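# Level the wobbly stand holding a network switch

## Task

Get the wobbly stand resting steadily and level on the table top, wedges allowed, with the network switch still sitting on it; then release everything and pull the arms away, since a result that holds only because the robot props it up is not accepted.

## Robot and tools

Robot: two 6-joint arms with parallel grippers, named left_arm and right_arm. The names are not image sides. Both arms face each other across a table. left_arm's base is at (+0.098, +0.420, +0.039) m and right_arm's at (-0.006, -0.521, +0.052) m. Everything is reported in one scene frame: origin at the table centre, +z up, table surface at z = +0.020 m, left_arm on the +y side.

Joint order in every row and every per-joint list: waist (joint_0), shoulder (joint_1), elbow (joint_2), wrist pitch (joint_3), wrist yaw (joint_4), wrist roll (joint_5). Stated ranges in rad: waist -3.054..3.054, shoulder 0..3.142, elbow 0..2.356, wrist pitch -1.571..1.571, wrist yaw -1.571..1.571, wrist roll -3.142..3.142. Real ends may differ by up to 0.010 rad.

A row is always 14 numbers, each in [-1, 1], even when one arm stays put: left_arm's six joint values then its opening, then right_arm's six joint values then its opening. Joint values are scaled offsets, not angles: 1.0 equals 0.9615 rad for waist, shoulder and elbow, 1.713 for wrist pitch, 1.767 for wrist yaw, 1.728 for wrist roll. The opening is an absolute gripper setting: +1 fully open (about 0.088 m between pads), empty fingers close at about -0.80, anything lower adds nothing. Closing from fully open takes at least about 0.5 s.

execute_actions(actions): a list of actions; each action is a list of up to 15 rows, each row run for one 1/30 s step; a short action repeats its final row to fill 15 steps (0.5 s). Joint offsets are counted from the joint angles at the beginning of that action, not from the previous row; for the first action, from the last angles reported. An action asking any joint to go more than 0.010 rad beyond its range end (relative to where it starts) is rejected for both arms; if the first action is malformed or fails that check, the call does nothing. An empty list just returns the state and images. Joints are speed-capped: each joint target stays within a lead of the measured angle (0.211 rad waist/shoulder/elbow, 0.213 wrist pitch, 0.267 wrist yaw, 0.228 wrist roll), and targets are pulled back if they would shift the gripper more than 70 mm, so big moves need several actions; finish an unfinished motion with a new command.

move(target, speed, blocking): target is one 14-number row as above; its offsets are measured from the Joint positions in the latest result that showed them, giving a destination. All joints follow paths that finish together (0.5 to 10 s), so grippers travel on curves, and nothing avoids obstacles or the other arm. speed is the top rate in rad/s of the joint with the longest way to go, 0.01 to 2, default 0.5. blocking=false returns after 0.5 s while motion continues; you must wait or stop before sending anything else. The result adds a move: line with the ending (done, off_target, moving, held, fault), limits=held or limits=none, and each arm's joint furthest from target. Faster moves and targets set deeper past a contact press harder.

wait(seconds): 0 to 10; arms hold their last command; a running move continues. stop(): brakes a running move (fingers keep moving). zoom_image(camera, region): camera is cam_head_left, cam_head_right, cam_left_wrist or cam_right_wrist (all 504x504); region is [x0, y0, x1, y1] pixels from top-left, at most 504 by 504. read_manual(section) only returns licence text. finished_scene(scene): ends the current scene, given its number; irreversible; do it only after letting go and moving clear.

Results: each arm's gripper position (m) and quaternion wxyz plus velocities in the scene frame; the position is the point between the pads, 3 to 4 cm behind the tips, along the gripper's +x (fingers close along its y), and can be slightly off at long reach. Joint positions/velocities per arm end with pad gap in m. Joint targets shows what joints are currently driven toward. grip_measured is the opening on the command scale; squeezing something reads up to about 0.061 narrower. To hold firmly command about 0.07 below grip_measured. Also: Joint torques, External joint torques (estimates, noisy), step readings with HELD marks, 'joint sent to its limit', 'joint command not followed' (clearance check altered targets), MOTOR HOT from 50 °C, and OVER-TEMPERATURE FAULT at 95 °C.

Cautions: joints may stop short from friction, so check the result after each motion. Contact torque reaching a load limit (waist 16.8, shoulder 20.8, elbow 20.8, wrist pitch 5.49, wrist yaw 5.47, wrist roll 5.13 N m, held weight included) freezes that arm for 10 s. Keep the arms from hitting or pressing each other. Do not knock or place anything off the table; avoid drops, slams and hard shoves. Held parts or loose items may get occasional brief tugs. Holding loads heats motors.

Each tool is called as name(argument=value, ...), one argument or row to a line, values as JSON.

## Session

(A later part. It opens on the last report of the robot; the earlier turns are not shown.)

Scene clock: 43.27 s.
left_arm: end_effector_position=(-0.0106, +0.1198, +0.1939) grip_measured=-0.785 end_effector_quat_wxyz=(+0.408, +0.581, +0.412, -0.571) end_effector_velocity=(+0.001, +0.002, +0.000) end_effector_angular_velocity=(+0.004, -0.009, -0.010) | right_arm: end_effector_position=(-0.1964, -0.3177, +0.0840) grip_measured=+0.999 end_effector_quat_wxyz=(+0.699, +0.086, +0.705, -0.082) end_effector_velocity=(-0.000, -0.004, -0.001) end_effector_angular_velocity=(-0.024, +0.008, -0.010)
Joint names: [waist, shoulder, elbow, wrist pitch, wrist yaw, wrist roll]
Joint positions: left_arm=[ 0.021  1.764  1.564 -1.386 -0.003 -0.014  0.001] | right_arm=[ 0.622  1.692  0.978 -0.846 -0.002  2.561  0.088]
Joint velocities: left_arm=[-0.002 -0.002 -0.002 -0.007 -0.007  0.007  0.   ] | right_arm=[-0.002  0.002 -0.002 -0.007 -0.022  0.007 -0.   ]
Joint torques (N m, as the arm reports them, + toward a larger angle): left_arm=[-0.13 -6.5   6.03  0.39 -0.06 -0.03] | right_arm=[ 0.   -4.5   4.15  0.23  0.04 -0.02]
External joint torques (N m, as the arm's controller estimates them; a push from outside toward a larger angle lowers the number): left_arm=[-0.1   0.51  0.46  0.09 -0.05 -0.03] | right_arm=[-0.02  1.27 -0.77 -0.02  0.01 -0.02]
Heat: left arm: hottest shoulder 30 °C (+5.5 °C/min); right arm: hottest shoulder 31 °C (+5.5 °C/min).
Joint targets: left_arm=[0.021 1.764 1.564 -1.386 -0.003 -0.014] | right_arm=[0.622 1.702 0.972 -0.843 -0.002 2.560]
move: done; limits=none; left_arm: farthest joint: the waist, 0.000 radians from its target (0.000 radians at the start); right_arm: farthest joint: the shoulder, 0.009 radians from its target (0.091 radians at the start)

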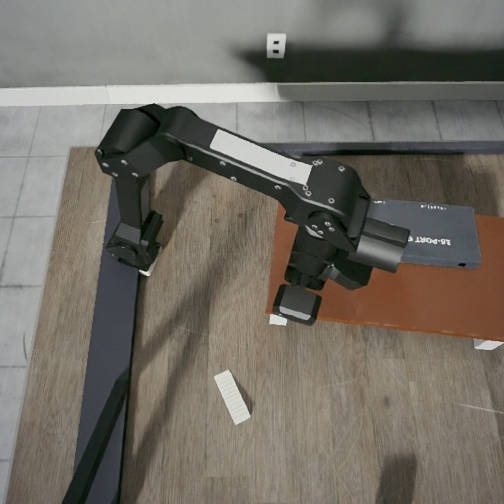

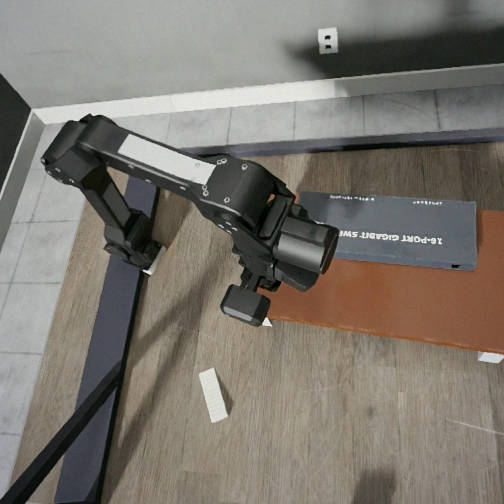

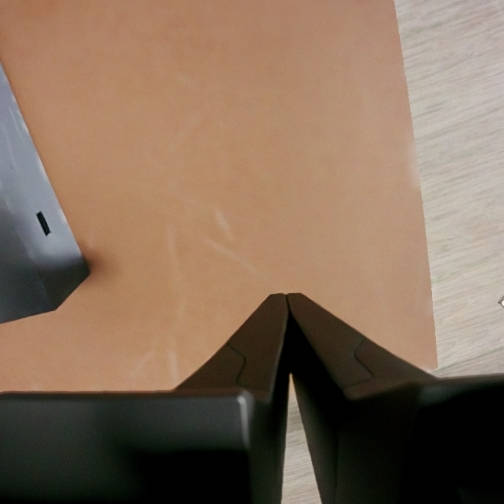

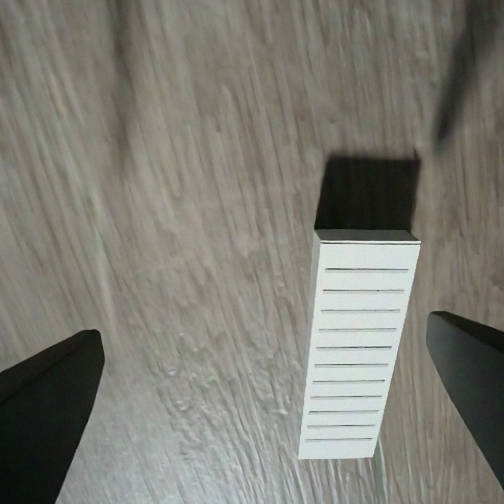

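Shift back ~8 mm and descend.

move(
  target=[0,0,0,0,0,0,-0.9,0.035,0.055,-0.055,0.055,0,0.02,1],
  speed=0.1,
)

move(
  target=[0,0,0,0,0,0,-0.9,0,0,0,0,0,0,-0.4],
)

move(
  target=[0,0,0,0,0,0,-0.9,-0.04,-0.2,0.4,-0.34,0,0,-0.4],
  speed=0.4,
)

Scene clock: 46.87 s.
left_arm: end_effector_position=(-0.0106, +0.1198, +0.1939) grip_measured=-0.785 end_effector_quat_wxyz=(+0.408, +0.581, +0.412, -0.571) end_effector_velocity=(-0.003, -0.003, +0.000) end_effector_angular_velocity=(-0.018, +0.014, +0.005) | right_arm: end_effector_position=(-0.2023, -0.3157, +0.0685) grip_measured=+0.999 end_effector_quat_wxyz=(+0.694, +0.095, +0.710, -0.076) end_effector_velocity=(-0.001, +0.000, +0.000) end_effector_angular_velocity=(+0.000, +0.010, +0.005)
Joint names: [waist, shoulder, elbow, wrist pitch, wrist yaw, wrist roll]
Joint positions: left_arm=[ 0.021  1.764  1.564 -1.386 -0.003 -0.014  0.001] | right_arm=[ 0.637  1.724  0.944 -0.756  0.007  2.58   0.088]
Joint velocities: left_arm=[-0.002 -0.002 -0.002  0.022  0.007 -0.007  0.   ] | right_arm=[-0.002 -0.002 -0.002  0.007 -0.007 -0.007 -0.   ]
Joint torques (N m, as the arm reports them, + toward a larger angle): left_arm=[-0.01 -6.42  5.92  0.43 -0.05 -0.02] | right_arm=[ 1.56 -3.41  2.46  0.38 -0.27  0.43]
External joint torques (N m, as the arm's controller estimates them; a push from outside toward a larger angle lowers the number): left_arm=[-0.04  0.58  0.3   0.1  -0.04 -0.02] | right_arm=[ 1.53  2.52 -2.37  0.08 -0.31  0.43]
Heat: left arm: hottest shoulder 30 °C (+5.1 °C/min); right arm: hottest shoulder 31 °C (+5.1 °C/min).
Joint targets: left_arm=[0.021 1.764 1.564 -1.386 -0.003 -0.014] | right_arm=[0.656 1.745 0.925 -0.752 -0.002 2.595]
move: off_target (right_arm); limits=none; left_arm: farthest joint: the waist, 0.000 radians from its target (0.000 radians at the start); right_arm: farthest joint: the shoulder, 0.021 radians from its target (0.053 radians at the start)

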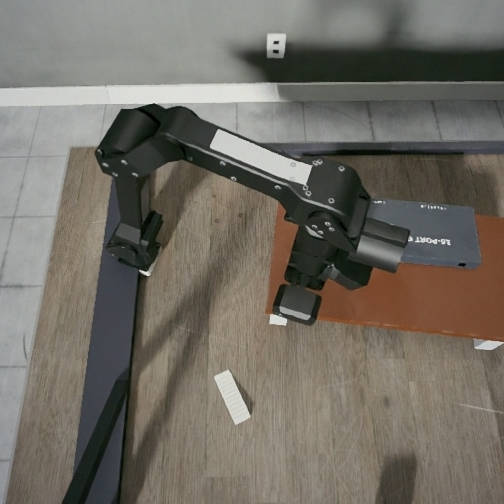

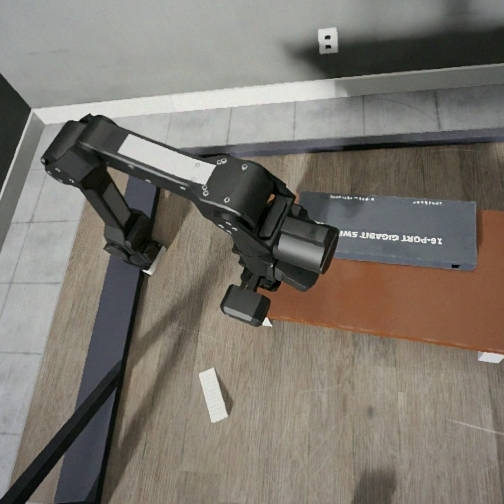

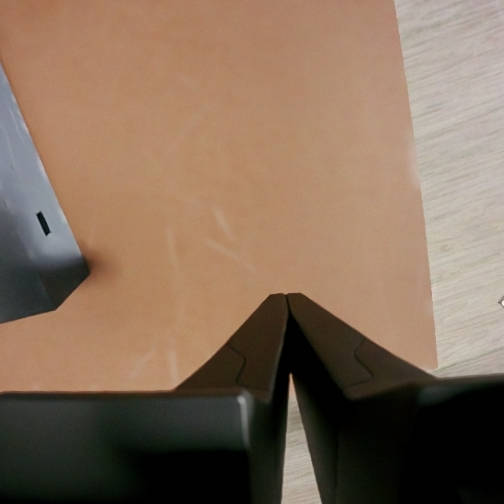

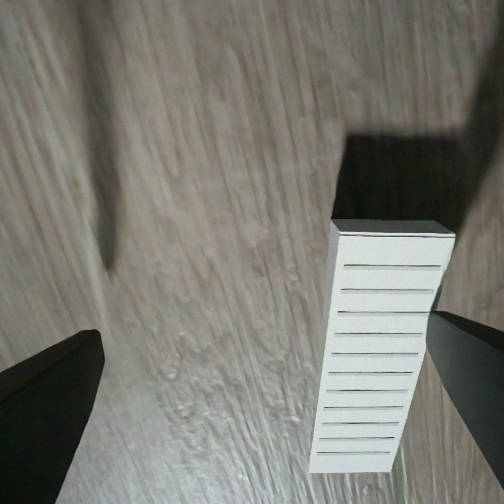

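Scene clock: 47.60 s.
left_arm: end_effector_position=(-0.0106, +0.1198, +0.1939) grip_measured=-0.785 end_effector_quat_wxyz=(+0.408, +0.581, +0.412, -0.571) end_effector_velocity=(+0.001, +0.002, +0.000) end_effector_angular_velocity=(+0.004, -0.010, +0.019) | right_arm: end_effector_position=(-0.2027, -0.3150, +0.0689) grip_measured=-0.396 end_effector_quat_wxyz=(+0.693, +0.096, +0.711, -0.076) end_effector_velocity=(+0.001, +0.000, +0.001) end_effector_angular_velocity=(-0.007, +0.003, +0.000)
Joint names: [waist, shoulder, elbow, wrist pitch, wrist yaw, wrist roll]
Joint positions: left_arm=[ 0.021  1.764  1.564 -1.386 -0.003 -0.014  0.001] | right_arm=[ 0.636  1.724  0.946 -0.755  0.006  2.58   0.02 ]
Joint velocities: left_arm=[-0.002 -0.002 -0.002 -0.007 -0.007 -0.022 -0.   ] | right_arm=[-0.007 -0.002  0.002 -0.007 -0.007 -0.007 -0.001]
Joint torques (N m, as the arm reports them, + toward a larger angle): left_arm=[ 0.08 -6.48  6.09  0.43 -0.06 -0.02] | right_arm=[ 0.08 -5.65  4.58  0.1   0.07 -0.02]
External joint torques (N m, as the arm's controller estimates them; a push from outside toward a larger angle lowers the number): left_arm=[ 0.06  0.53  0.52  0.14 -0.04 -0.02] | right_arm=[ 0.11  0.31 -0.27 -0.2   0.02 -0.02]
Heat: left arm: hottest shoulder 30 °C (+5.0 °C/min); right arm: hottest shoulder 31 °C (+5.0 °C/min).
Joint targets: left_arm=[0.021 1.764 1.564 -1.386 -0.003 -0.014] | right_arm=[0.637 1.724 0.944 -0.756 0.007 2.580]
move: done; limits=none; left_arm: farthest joint: the waist, 0.000 radians from its target (0.000 radians at the start); right_arm: farthest joint: the elbow, 0.002 radians from its target (0.000 radians at the start)

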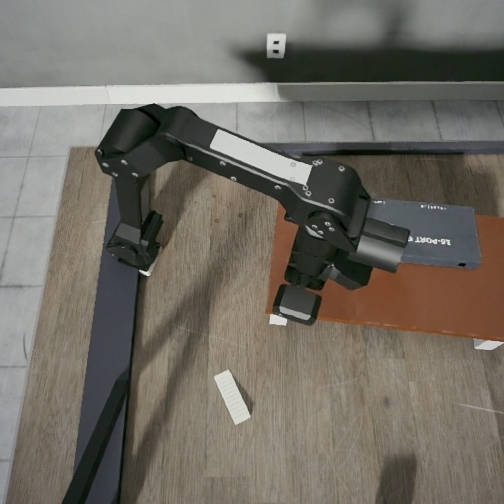

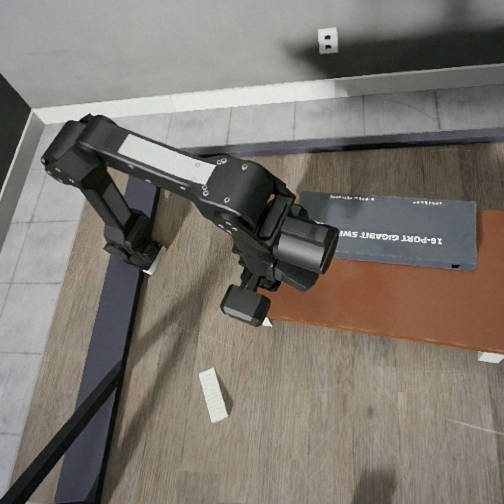

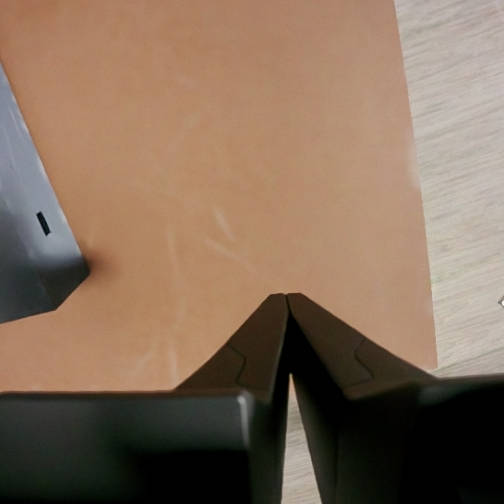

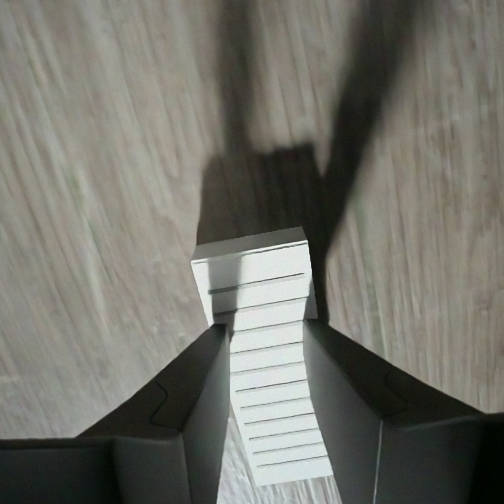

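Scene clock: 49.60 s.
left_arm: end_effector_position=(-0.0106, +0.1198, +0.1939) grip_measured=-0.785 end_effector_quat_wxyz=(+0.408, +0.581, +0.412, -0.571) end_effector_velocity=(+0.003, +0.001, +0.002) end_effector_angular_velocity=(-0.005, -0.022, +0.005) | right_arm: end_effector_position=(-0.1836, -0.3209, +0.2063) grip_measured=-0.397 end_effector_quat_wxyz=(+0.698, +0.104, +0.703, -0.093) end_effector_velocity=(+0.001, -0.001, +0.001) end_effector_angular_velocity=(+0.003, -0.007, +0.010)
Joint names: [waist, shoulder, elbow, wrist pitch, wrist yaw, wrist roll]
Joint positions: left_arm=[ 0.021  1.764  1.564 -1.386 -0.003 -0.014  0.001] | right_arm=[ 0.6    1.541  1.322 -1.336  0.007  2.58   0.02 ]
Joint velocities: left_arm=[-0.002 -0.007 -0.002 -0.007 -0.022 -0.007 -0.   ] | right_arm=[ 0.002 -0.002  0.002 -0.007  0.007 -0.007  0.   ]
Joint torques (N m, as the arm reports them, + toward a larger angle): left_arm=[-0.05 -6.39  5.95  0.42 -0.07 -0.03] | right_arm=[-0.24 -6.06  6.58 -0.09  0.02 -0.02]
External joint torques (N m, as the arm's controller estimates them; a push from outside toward a larger angle lowers the number): left_arm=[-0.06  0.65  0.37  0.13 -0.05 -0.03] | right_arm=[-0.28 -0.82  1.1  -0.35 -0.02 -0.02]
Heat: left arm: hottest shoulder 30 °C (+4.8 °C/min); right arm: hottest shoulder 31 °C (+4.8 °C/min).
Joint targets: left_arm=[0.021 1.764 1.564 -1.386 -0.003 -0.014] | right_arm=[0.597 1.532 1.331 -1.338 0.006 2.580]
move: done; limits=none; left_arm: farthest joint: the waist, 0.000 radians from its target (0.000 radians at the start); right_arm: farthest joint: the shoulder, 0.009 radians from its target (0.193 radians at the start)

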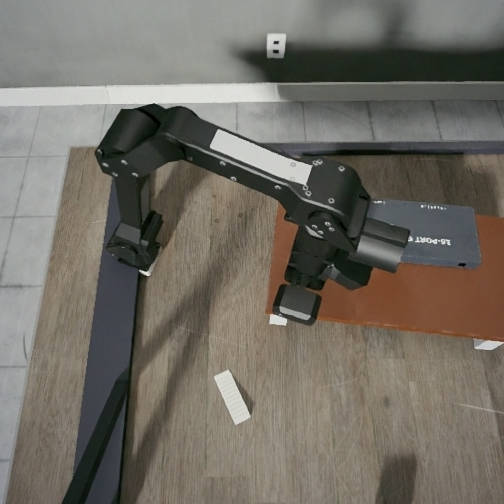

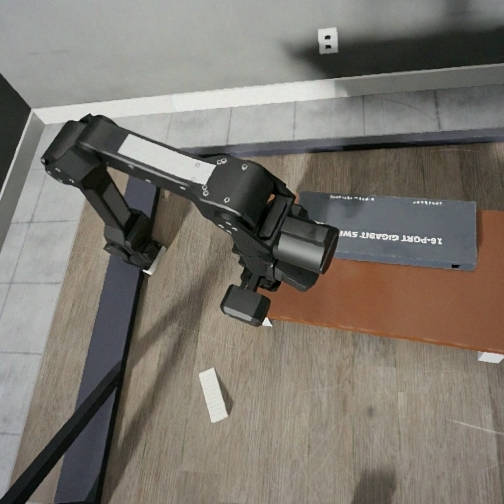

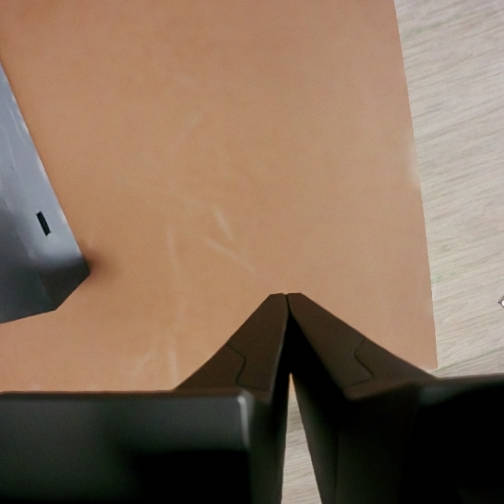

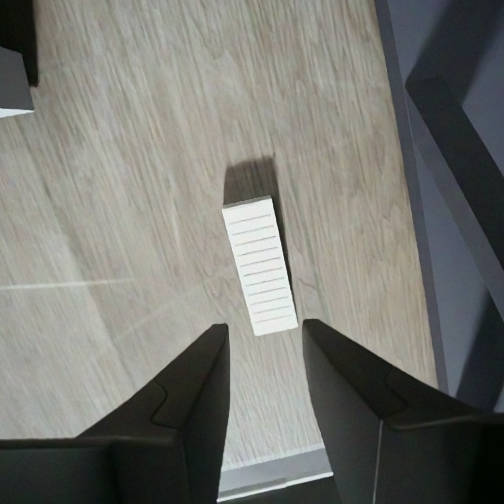

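move(
  target=[0,0,0,0,0,0,-0.9,0,0.25,-0.375,0.337,0,-0.12,0.6],
  speed=0.4,
)

move(
  target=[0,0,0,0,0,0,-0.9,0,0,0,0,0,0,-0.4],
)

move(
  target=[0,0,0,0,0,0,-0.9,0,-0.25,0.4,-0.36,0,0,-0.4],
  speed=0.4,
)

Scene clock: 54.50 s.
left_arm: end_effector_position=(-0.0106, +0.1198, +0.1939) grip_measured=-0.785 end_effector_quat_wxyz=(+0.408, +0.581, +0.412, -0.571) end_effector_velocity=(+0.002, +0.004, -0.000) end_effector_angular_velocity=(+0.018, -0.014, +0.005) | right_arm: end_effector_position=(-0.1965, -0.3066, +0.0610) grip_measured=+0.597 end_effector_quat_wxyz=(+0.707, +0.030, +0.706, -0.024) end_effector_velocity=(+0.002, +0.001, -0.001) end_effector_angular_velocity=(+0.007, -0.004, +0.005)
Joint names: [waist, shoulder, elbow, wrist pitch, wrist yaw, wrist roll]
Joint positions: left_arm=[ 0.021  1.764  1.564 -1.386 -0.003 -0.014  0.001] | right_arm=[ 0.6    1.772  0.967 -0.761  0.007  2.378  0.068]
Joint velocities: left_arm=[-0.002  0.002  0.002 -0.022 -0.007 -0.007 -0.   ] | right_arm=[-0.002 -0.002 -0.007  0.007  0.007 -0.007 -0.   ]
Joint torques (N m, as the arm reports them, + toward a larger angle): left_arm=[ 0.1  -6.51  6.12  0.39 -0.08 -0.02] | right_arm=[ 0.   -4.83  3.93  0.24  0.05 -0.17]
External joint torques (N m, as the arm's controller estimates them; a push from outside toward a larger angle lowers the number): left_arm=[ 0.13  0.44  0.53  0.08 -0.07 -0.02] | right_arm=[ 0.01  1.37 -0.81 -0.01 -0.01 -0.17]
Heat: left arm: hottest shoulder 30 °C (+4.4 °C/min); right arm: hottest shoulder 31 °C (+4.4 °C/min).
Joint targets: left_arm=[0.021 1.764 1.564 -1.386 -0.003 -0.014] | right_arm=[0.600 1.781 0.961 -0.758 0.007 2.373]
move: done; limits=none; left_arm: farthest joint: the waist, 0.000 radians from its target (0.000 radians at the start); right_arm: farthest joint: the shoulder, 0.010 radians from its target (0.240 radians at the start)

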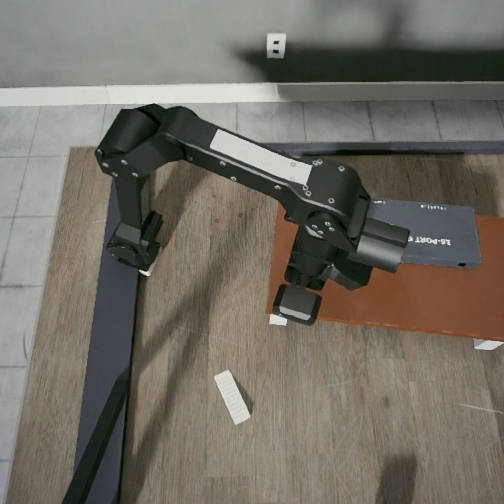

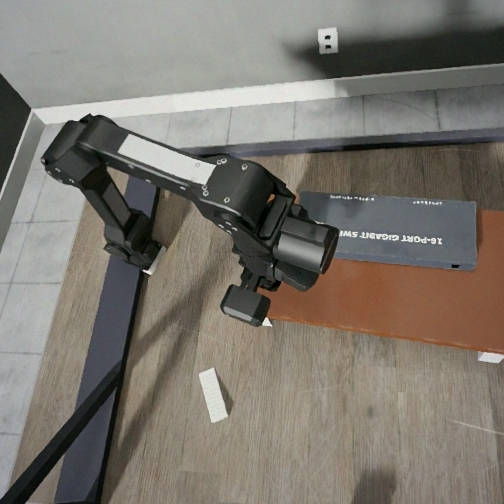

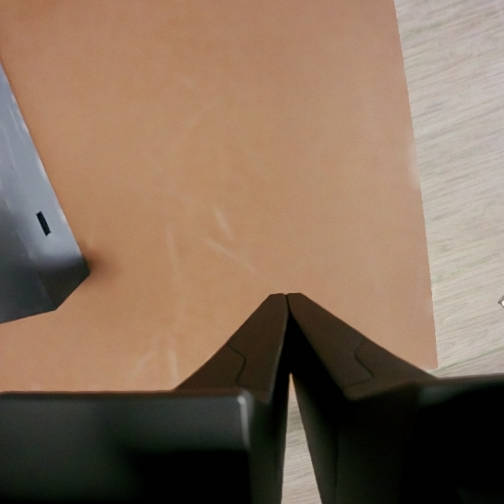

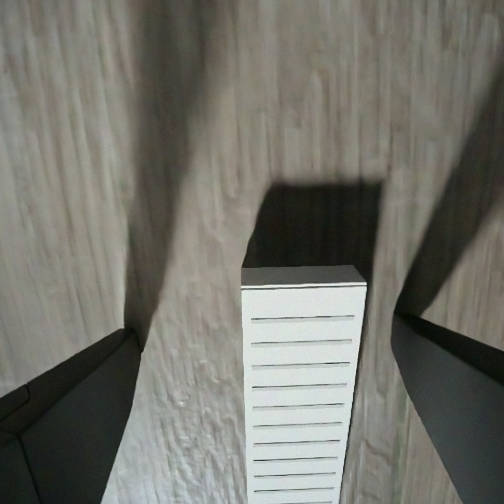

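Scene clock: 55.03 s.
left_arm: end_effector_position=(-0.0106, +0.1198, +0.1939) grip_measured=-0.785 end_effector_quat_wxyz=(+0.408, +0.581, +0.412, -0.571) end_effector_velocity=(+0.002, -0.000, +0.000) end_effector_angular_velocity=(-0.009, -0.004, -0.005) | right_arm: end_effector_position=(-0.1964, -0.3067, +0.0609) grip_measured=-0.252 end_effector_quat_wxyz=(+0.707, +0.030, +0.706, -0.024) end_effector_velocity=(+0.003, -0.004, +0.000) end_effector_angular_velocity=(-0.021, -0.009, +0.005)
Joint names: [waist, shoulder, elbow, wrist pitch, wrist yaw, wrist roll]
Joint positions: left_arm=[ 0.021  1.764  1.564 -1.386 -0.003 -0.014  0.001] | right_arm=[ 0.6    1.772  0.967 -0.761  0.007  2.378  0.027]
Joint velocities: left_arm=[ 0.002 -0.007 -0.007  0.007 -0.007  0.007 -0.   ] | right_arm=[-0.002 -0.002 -0.002 -0.022 -0.007 -0.007 -0.   ]
Joint torques (N m, as the arm reports them, + toward a larger angle): left_arm=[ 0.04 -6.47  5.91  0.4  -0.05 -0.01] | right_arm=[ 0.01 -5.85  4.63  0.06  0.05 -0.02]
External joint torques (N m, as the arm's controller estimates them; a push from outside toward a larger angle lowers the number): left_arm=[ 0.01  0.59  0.3   0.1  -0.03 -0.01] | right_arm=[ 0.01  0.27  0.   -0.16  0.   -0.02]
Heat: left arm: hottest shoulder 30 °C (+4.4 °C/min); right arm: hottest shoulder 31 °C (+4.4 °C/min).
Joint targets: left_arm=[0.021 1.764 1.564 -1.386 -0.003 -0.014] | right_arm=[0.600 1.772 0.967 -0.761 0.007 2.378]
move: done; limits=none; left_arm: farthest joint: the waist, 0.000 radians from its target (0.000 radians at the start); right_arm: farthest joint: the waist, 0.000 radians from its target (0.000 radians at the start)

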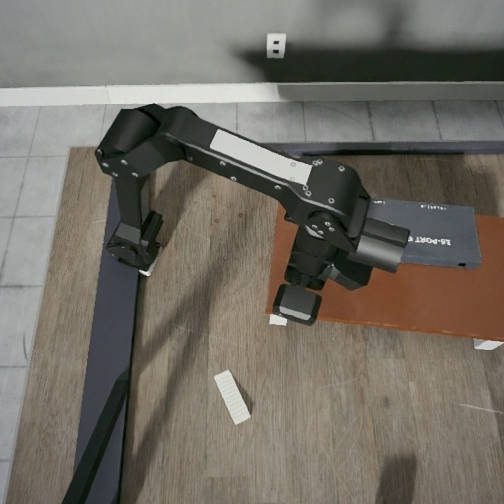

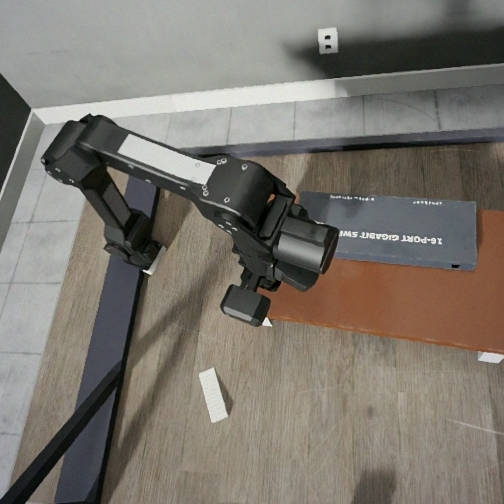

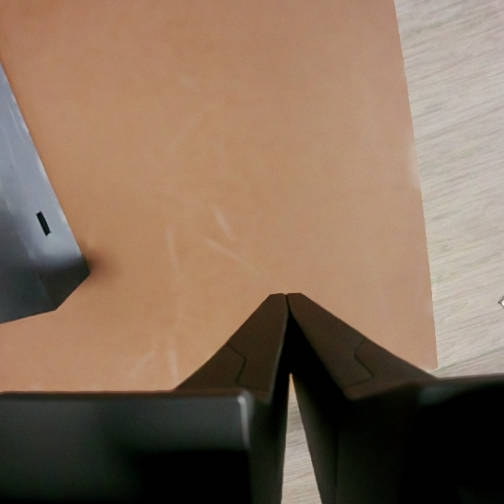

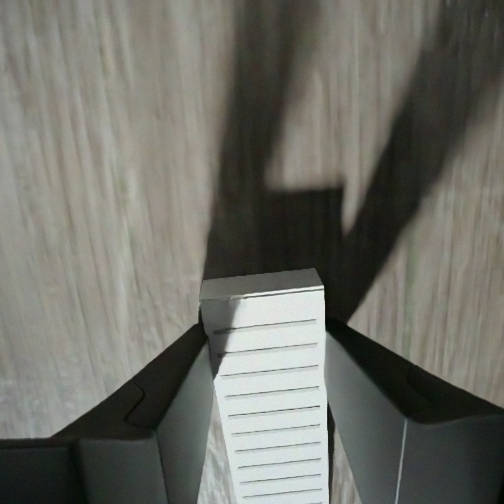

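Scene clock: 57.10 s.
left_arm: end_effector_position=(-0.0106, +0.1198, +0.1939) grip_measured=-0.785 end_effector_quat_wxyz=(+0.408, +0.581, +0.412, -0.571) end_effector_velocity=(-0.001, +0.003, -0.001) end_effector_angular_velocity=(+0.014, +0.003, +0.005) | right_arm: end_effector_position=(-0.1807, -0.3242, +0.2116) grip_measured=-0.252 end_effector_quat_wxyz=(+0.709, +0.028, +0.704, -0.026) end_effector_velocity=(+0.004, -0.004, +0.000) end_effector_angular_velocity=(-0.011, -0.020, -0.005)
Joint names: [waist, shoulder, elbow, wrist pitch, wrist yaw, wrist roll]
Joint positions: left_arm=[ 0.021  1.764  1.564 -1.386 -0.003 -0.014  0.001] | right_arm=[ 0.6    1.541  1.343 -1.376  0.007  2.378  0.027]
Joint velocities: left_arm=[-0.002  0.002 -0.002 -0.007  0.007 -0.007 -0.   ] | right_arm=[ 0.002 -0.002 -0.002 -0.022  0.007  0.007 -0.   ]
Joint torques (N m, as the arm reports them, + toward a larger angle): left_arm=[ 0.03 -6.46  5.97  0.4  -0.05 -0.04] | right_arm=[ 0.   -5.96  6.6  -0.13  0.05 -0.02]
External joint torques (N m, as the arm's controller estimates them; a push from outside toward a larger angle lowers the number): left_arm=[ 0.03  0.45  0.45  0.1  -0.04 -0.04] | right_arm=[-0.02 -0.69  1.15 -0.34  0.   -0.02]
Heat: left arm: hottest shoulder 30 °C (+4.2 °C/min); right arm: hottest shoulder 31 °C (+4.2 °C/min).
Joint targets: left_arm=[0.021 1.764 1.564 -1.386 -0.003 -0.014] | right_arm=[0.600 1.531 1.352 -1.378 0.007 2.378]
move: done; limits=none; left_arm: farthest joint: the waist, 0.000 radians from its target (0.000 radians at the start); right_arm: farthest joint: the shoulder, 0.009 radians from its target (0.240 radians at the start)

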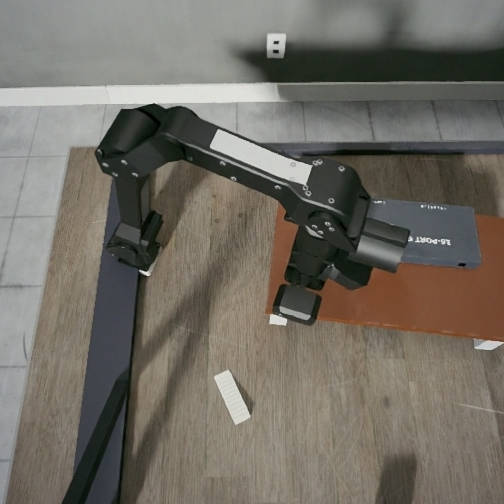

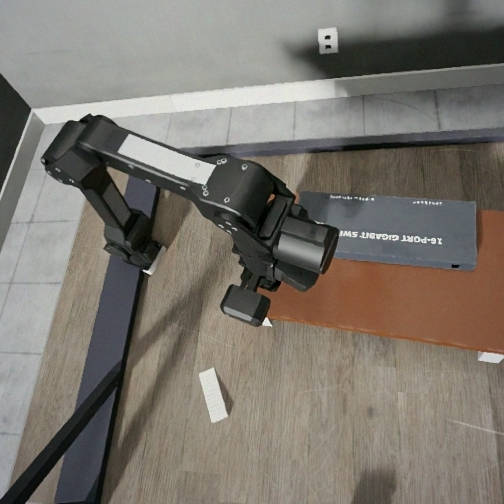

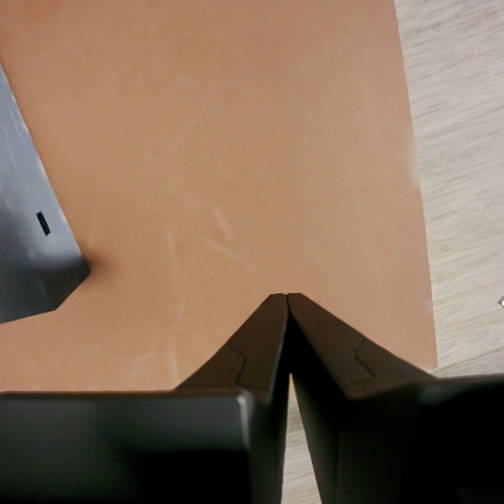

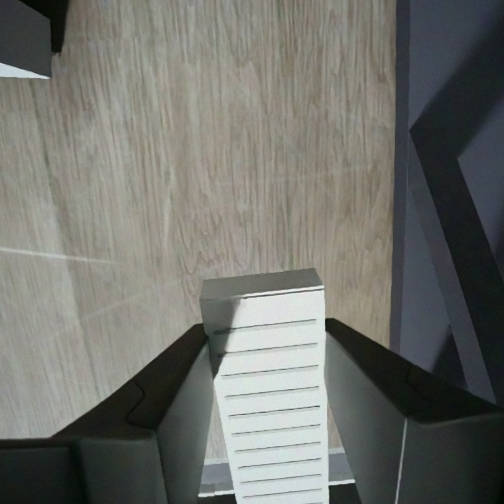

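move(
  target=[0,0,0,0,0,0,-0.9,-0.9,0.1,0.2,-0.05,0,-0.5,-0.4],
  speed=1,
)

move(
  target=[0,0.17,0,0.05,0,0,-0.9,-0.66,0.415,0.185,0.123,0,-0.414,-0.4],
  speed=0.7,
)

Scene clock: 61.93 s.
left_arm: end_effector_position=(-0.0106, +0.1198, +0.1939) grip_measured=-0.785 end_effector_quat_wxyz=(+0.408, +0.581, +0.412, -0.571) end_effector_velocity=(-0.001, +0.004, -0.001) end_effector_angular_velocity=(+0.014, +0.003, -0.010) | right_arm: end_effector_position=(+0.0333, -0.2368, +0.2356) grip_measured=-0.252 end_effector_quat_wxyz=(+0.710, +0.032, +0.703, -0.025) end_effector_velocity=(-0.001, -0.003, +0.000) end_effector_angular_velocity=(-0.006, +0.008, +0.005)
Joint names: [waist, shoulder, elbow, wrist pitch, wrist yaw, wrist roll]
Joint positions: left_arm=[ 0.021  1.764  1.564 -1.386 -0.003 -0.014  0.001] | right_arm=[-0.262  1.627  1.526 -1.459  0.008  1.519  0.027]
Joint velocities: left_arm=[-0.002 -0.002 -0.007 -0.007  0.007  0.007 -0.   ] | right_arm=[-0.002 -0.007 -0.007 -0.007 -0.007 -0.007 -0.   ]
Joint torques (N m, as the arm reports them, + toward a larger angle): left_arm=[ 0.01 -6.4   6.07  0.41 -0.1  -0.02] | right_arm=[-0.25 -4.67  6.64 -0.06  0.03 -0.17]
External joint torques (N m, as the arm's controller estimates them; a push from outside toward a larger angle lowers the number): left_arm=[ 0.03  0.64  0.49  0.11 -0.09 -0.02] | right_arm=[-0.29  1.19  1.2  -0.35 -0.03 -0.17]
Heat: left arm: hottest shoulder 30 °C (+3.0 °C/min); right arm: hottest shoulder 31 °C (+3.0 °C/min).
Joint targets: left_arm=[0.021 1.764 1.564 -1.386 -0.003 -0.014] | right_arm=[-0.265 1.637 1.535 -1.461 0.007 1.514]
move: done; limits=none; left_arm: farthest joint: the waist, 0.000 radians from its target (0.000 radians at the start); right_arm: farthest joint: the shoulder, 0.010 radians from its target (0.096 radians at the start)

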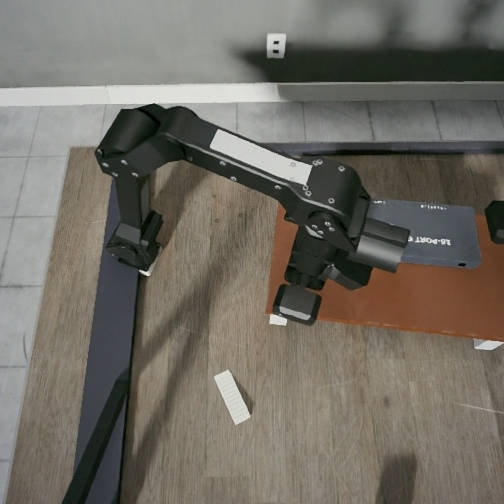

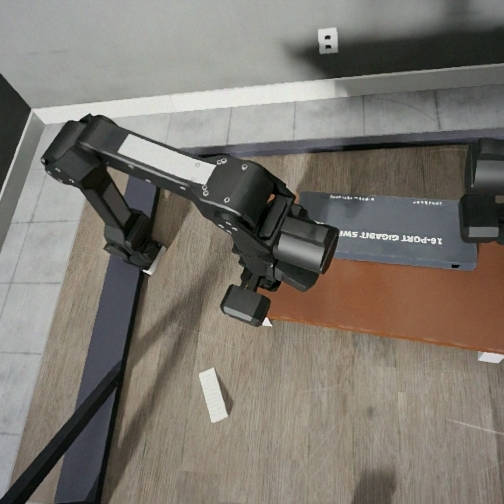

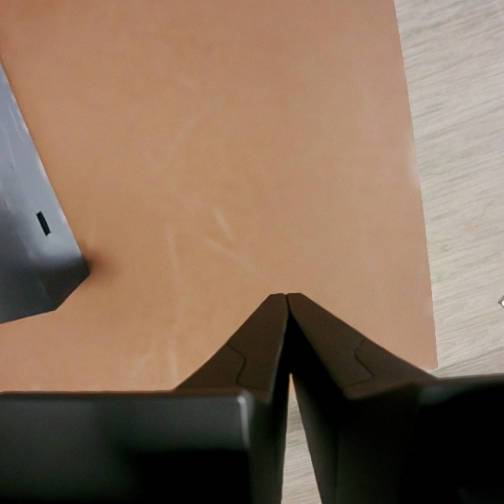

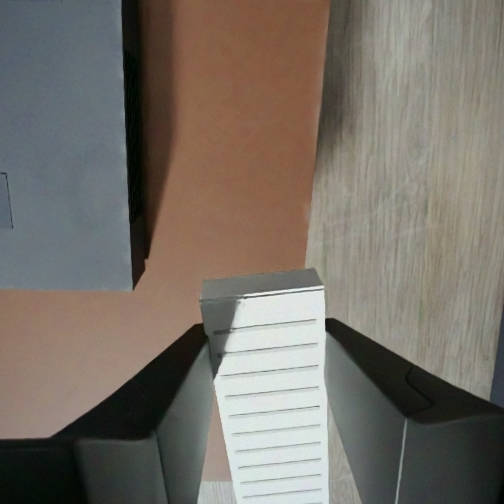

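Scene clock: 63.57 s.
left_arm: end_effector_position=(-0.0176, +0.1032, +0.1563) grip_measured=-0.785 end_effector_quat_wxyz=(+0.395, +0.596, +0.424, -0.556) end_effector_velocity=(+0.003, +0.001, +0.000) end_effector_angular_velocity=(-0.001, -0.024, +0.003) | right_arm: end_effector_position=(+0.2626, -0.2451, +0.1552) grip_measured=-0.252 end_effector_quat_wxyz=(+0.709, -0.000, +0.705, -0.004) end_effector_velocity=(-0.000, -0.003, +0.000) end_effector_angular_velocity=(-0.010, -0.000, -0.010)
Joint names: [waist, shoulder, elbow, wrist pitch, wrist yaw, wrist roll]
Joint positions: left_arm=[ 0.02   1.884  1.564 -1.321  0.002 -0.014  0.001] | right_arm=[-0.898  2.015  1.695 -1.251  0.009  0.808  0.027]
Joint velocities: left_arm=[-0.002 -0.002 -0.002 -0.007 -0.022 -0.007  0.   ] | right_arm=[-0.002 -0.002 -0.002 -0.007  0.007  0.007 -0.   ]
Joint torques (N m, as the arm reports them, + toward a larger angle): left_arm=[ 0.08 -2.87  5.89  1.96 -0.24 -0.05] | right_arm=[ 0.1  -7.08  6.59  0.27  0.02 -0.17]
External joint torques (N m, as the arm's controller estimates them; a push from outside toward a larger angle lowers the number): left_arm=[ 0.08  4.87  0.41  1.74 -0.23 -0.05] | right_arm=[ 0.1   1.52  1.1  -0.05 -0.02 -0.17]
Heat: left arm: hottest shoulder 30 °C (+3.0 °C/min); right arm: hottest shoulder 32 °C (+3.0 °C/min).
Joint targets: left_arm=[0.021 1.927 1.564 -1.300 -0.002 -0.014] | right_arm=[-0.897 2.026 1.704 -1.248 0.008 0.803]
move: off_target (left_arm, right_arm); limits=none; left_arm: farthest joint: the shoulder, 0.044 radians from its target (0.164 radians at the start); right_arm: farthest joint: the shoulder, 0.011 radians from its target (0.399 radians at the start)

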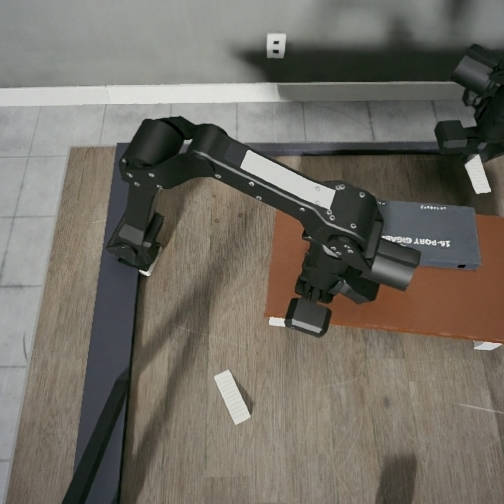

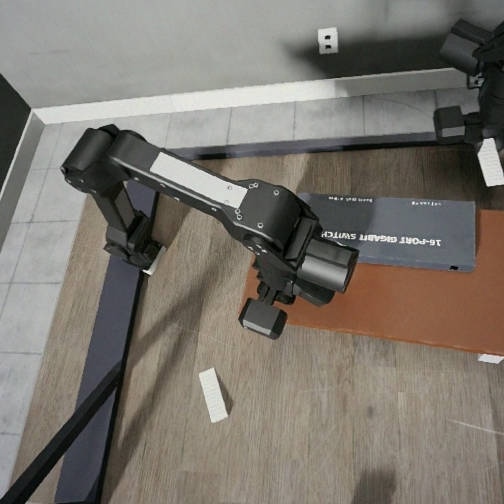

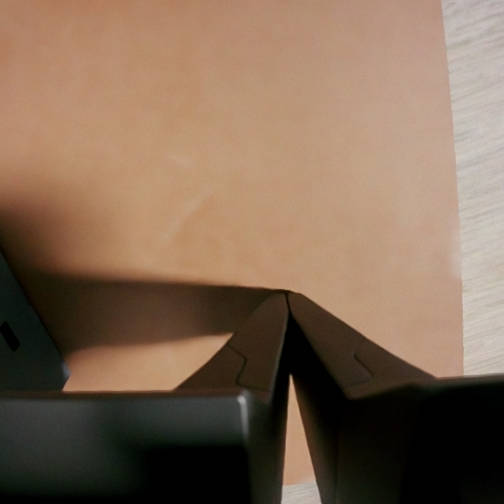

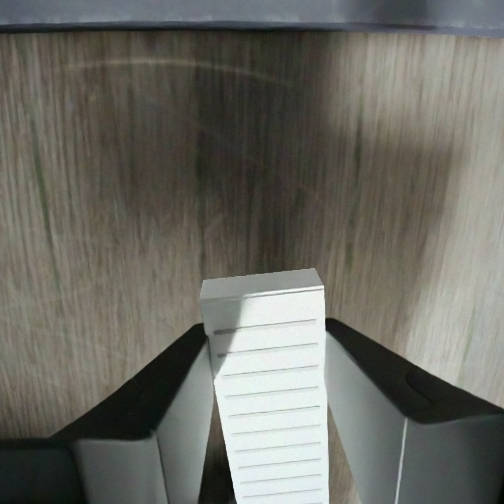

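move(
  target=[0,0.05,0,0,0,0,-0.9,0,0.035,-0.35,0.21,0,0,-0.4],
  speed=0.4,
)

move(
  target=[0,0.05,0,0,0,0,-0.9,0.06,-0.06,-0.09,0.018,0,0.033,-0.4],
  speed=0.15,
)

Scene clock: 68.73 s.
left_arm: end_effector_position=(-0.0175, +0.1034, +0.1564) grip_measured=-0.785 end_effector_quat_wxyz=(+0.393, +0.598, +0.425, -0.554) end_effector_velocity=(+0.003, +0.001, +0.000) end_effector_angular_velocity=(+0.004, -0.010, +0.009) | right_arm: end_effector_position=(+0.2511, -0.2569, +0.0661) grip_measured=-0.252 end_effector_quat_wxyz=(+0.710, +0.000, +0.704, -0.003) end_effector_velocity=(-0.001, -0.002, +0.000) end_effector_angular_velocity=(-0.010, -0.000, +0.010)
Joint names: [waist, shoulder, elbow, wrist pitch, wrist yaw, wrist roll]
Joint positions: left_arm=[ 0.02   1.889  1.571 -1.33   0.002 -0.014  0.001] | right_arm=[-0.898  2.04   1.364 -0.893  0.009  0.808  0.027]
Joint velocities: left_arm=[ 0.002 -0.002 -0.002 -0.007 -0.007 -0.007 -0.   ] | right_arm=[ 0.002 -0.002 -0.002 -0.007  0.007 -0.007  0.   ]
Joint torques (N m, as the arm reports them, + toward a larger angle): left_arm=[ 0.11 -3.05  5.16  0.97 -0.09 -0.03] | right_arm=[ 0.   -6.92  4.35  0.27  0.04 -0.02]
External joint torques (N m, as the arm's controller estimates them; a push from outside toward a larger angle lowers the number): left_arm=[ 0.05  4.74 -0.33  0.76 -0.08 -0.03] | right_arm=[-0.04  1.44 -0.71 -0.04  0.   -0.02]
Heat: left arm: hottest shoulder 30 °C (+3.0 °C/min); right arm: hottest shoulder 32 °C (+2.0 °C/min).
Joint targets: left_arm=[0.020 1.931 1.565 -1.322 0.002 -0.014] | right_arm=[-0.898 2.049 1.358 -0.891 0.009 0.808]
move: off_target (left_arm); limits=none; left_arm: farthest joint: the shoulder, 0.043 radians from its target (0.048 radians at the start); right_arm: farthest joint: the shoulder, 0.009 radians from its target (0.033 radians at the start)

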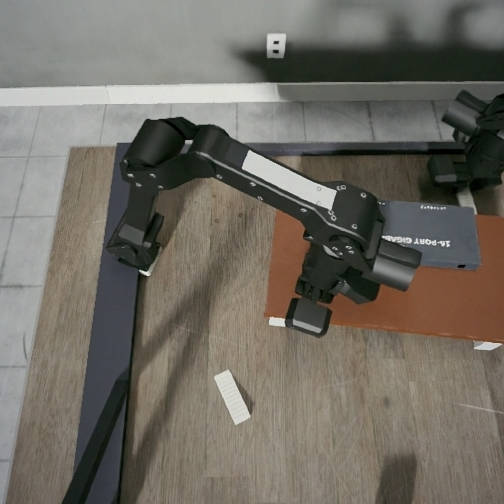

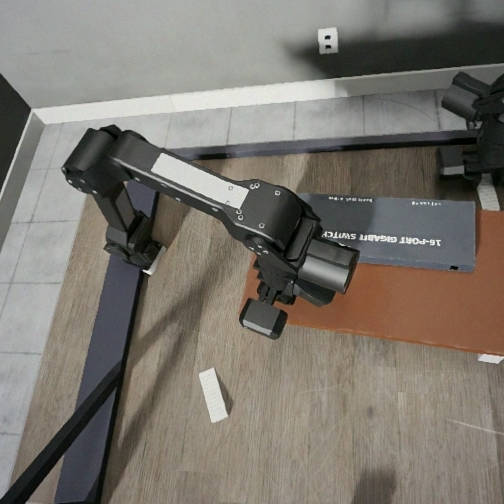

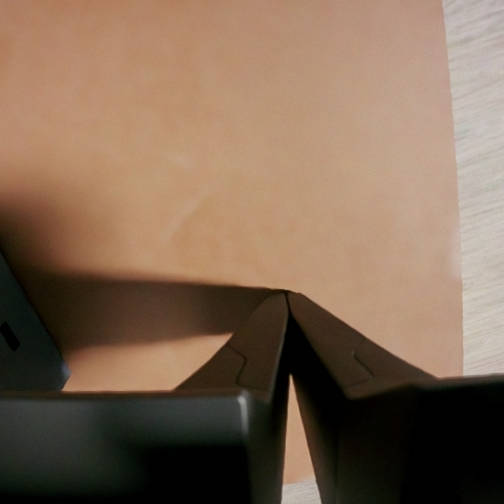

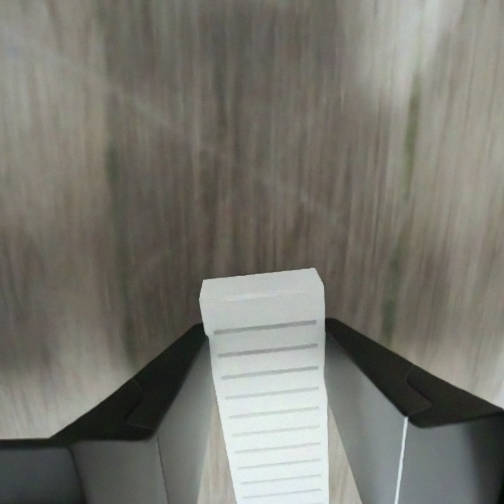

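Scene clock: 69.70 s.
left_arm: end_effector_position=(-0.0176, +0.1032, +0.1564) grip_measured=-0.785 end_effector_quat_wxyz=(+0.392, +0.600, +0.426, -0.552) end_effector_velocity=(+0.002, +0.002, +0.000) end_effector_angular_velocity=(-0.001, -0.024, -0.002) | right_arm: end_effector_position=(+0.2266, -0.2547, +0.0642) grip_measured=-0.252 end_effector_quat_wxyz=(+0.710, -0.002, +0.705, -0.003) end_effector_velocity=(-0.003, -0.003, -0.001) end_effector_angular_velocity=(-0.005, +0.014, +0.020)
Joint names: [waist, shoulder, elbow, wrist pitch, wrist yaw, wrist roll]
Joint positions: left_arm=[ 0.02   1.895  1.579 -1.337  0.002 -0.014  0.001] | right_arm=[-0.843  1.994  1.286 -0.864  0.01   0.86   0.027]
Joint velocities: left_arm=[-0.007 -0.002 -0.002 -0.007 -0.022 -0.007 -0.   ] | right_arm=[-0.002 -0.002 -0.007 -0.007 -0.007 -0.022 -0.   ]
Joint torques (N m, as the arm reports them, + toward a larger angle): left_arm=[ 0.04 -3.22  5.    0.88 -0.05 -0.02] | right_arm=[ 0.24 -8.82  3.89  0.22  0.01  0.12]
External joint torques (N m, as the arm's controller estimates them; a push from outside toward a larger angle lowers the number): left_arm=[ 0.07  4.6  -0.46  0.7  -0.05 -0.02] | right_arm=[ 0.27 -0.79 -1.12 -0.09 -0.04  0.12]
Heat: left arm: hottest shoulder 30 °C (+2.0 °C/min); right arm: hottest shoulder 33 °C (+3.0 °C/min).
Joint targets: left_arm=[0.020 1.937 1.571 -1.330 0.002 -0.014] | right_arm=[-0.840 1.982 1.278 -0.862 0.009 0.865]
move: off_target (left_arm, right_arm); limits=none; left_arm: farthest joint: the shoulder, 0.042 radians from its target (0.048 radians at the start); right_arm: farthest joint: the shoulder, 0.012 radians from its target (0.058 radians at the start)

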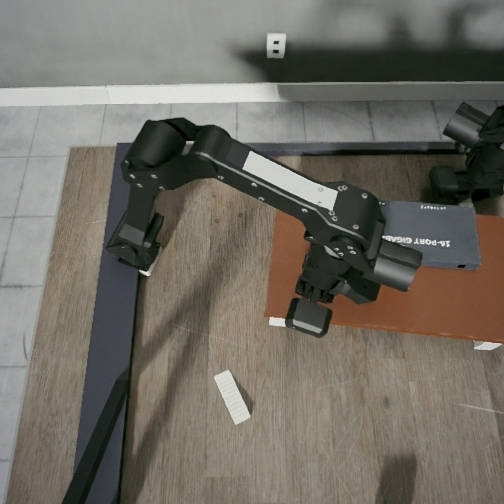

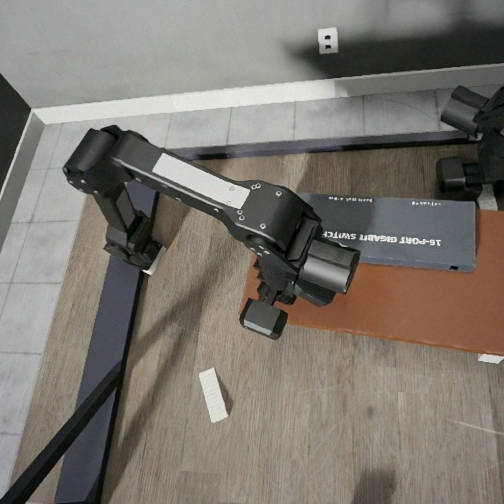

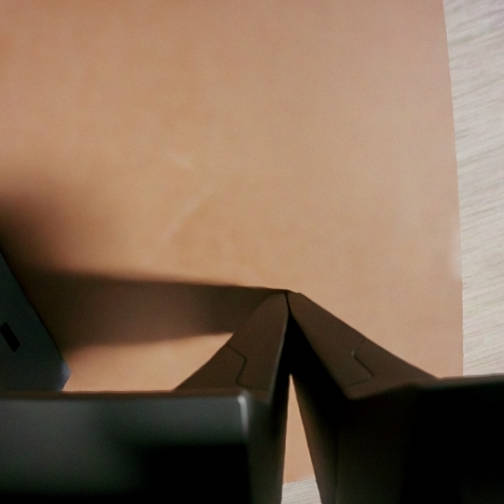

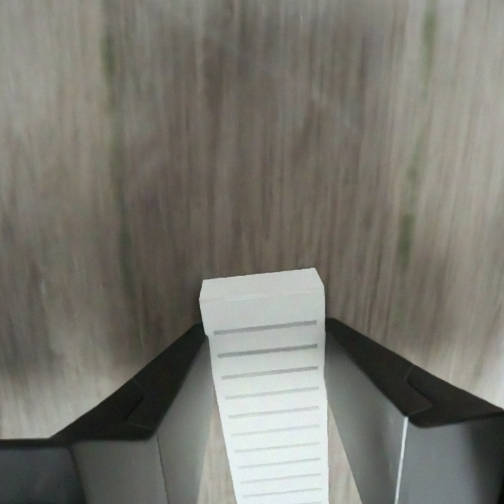

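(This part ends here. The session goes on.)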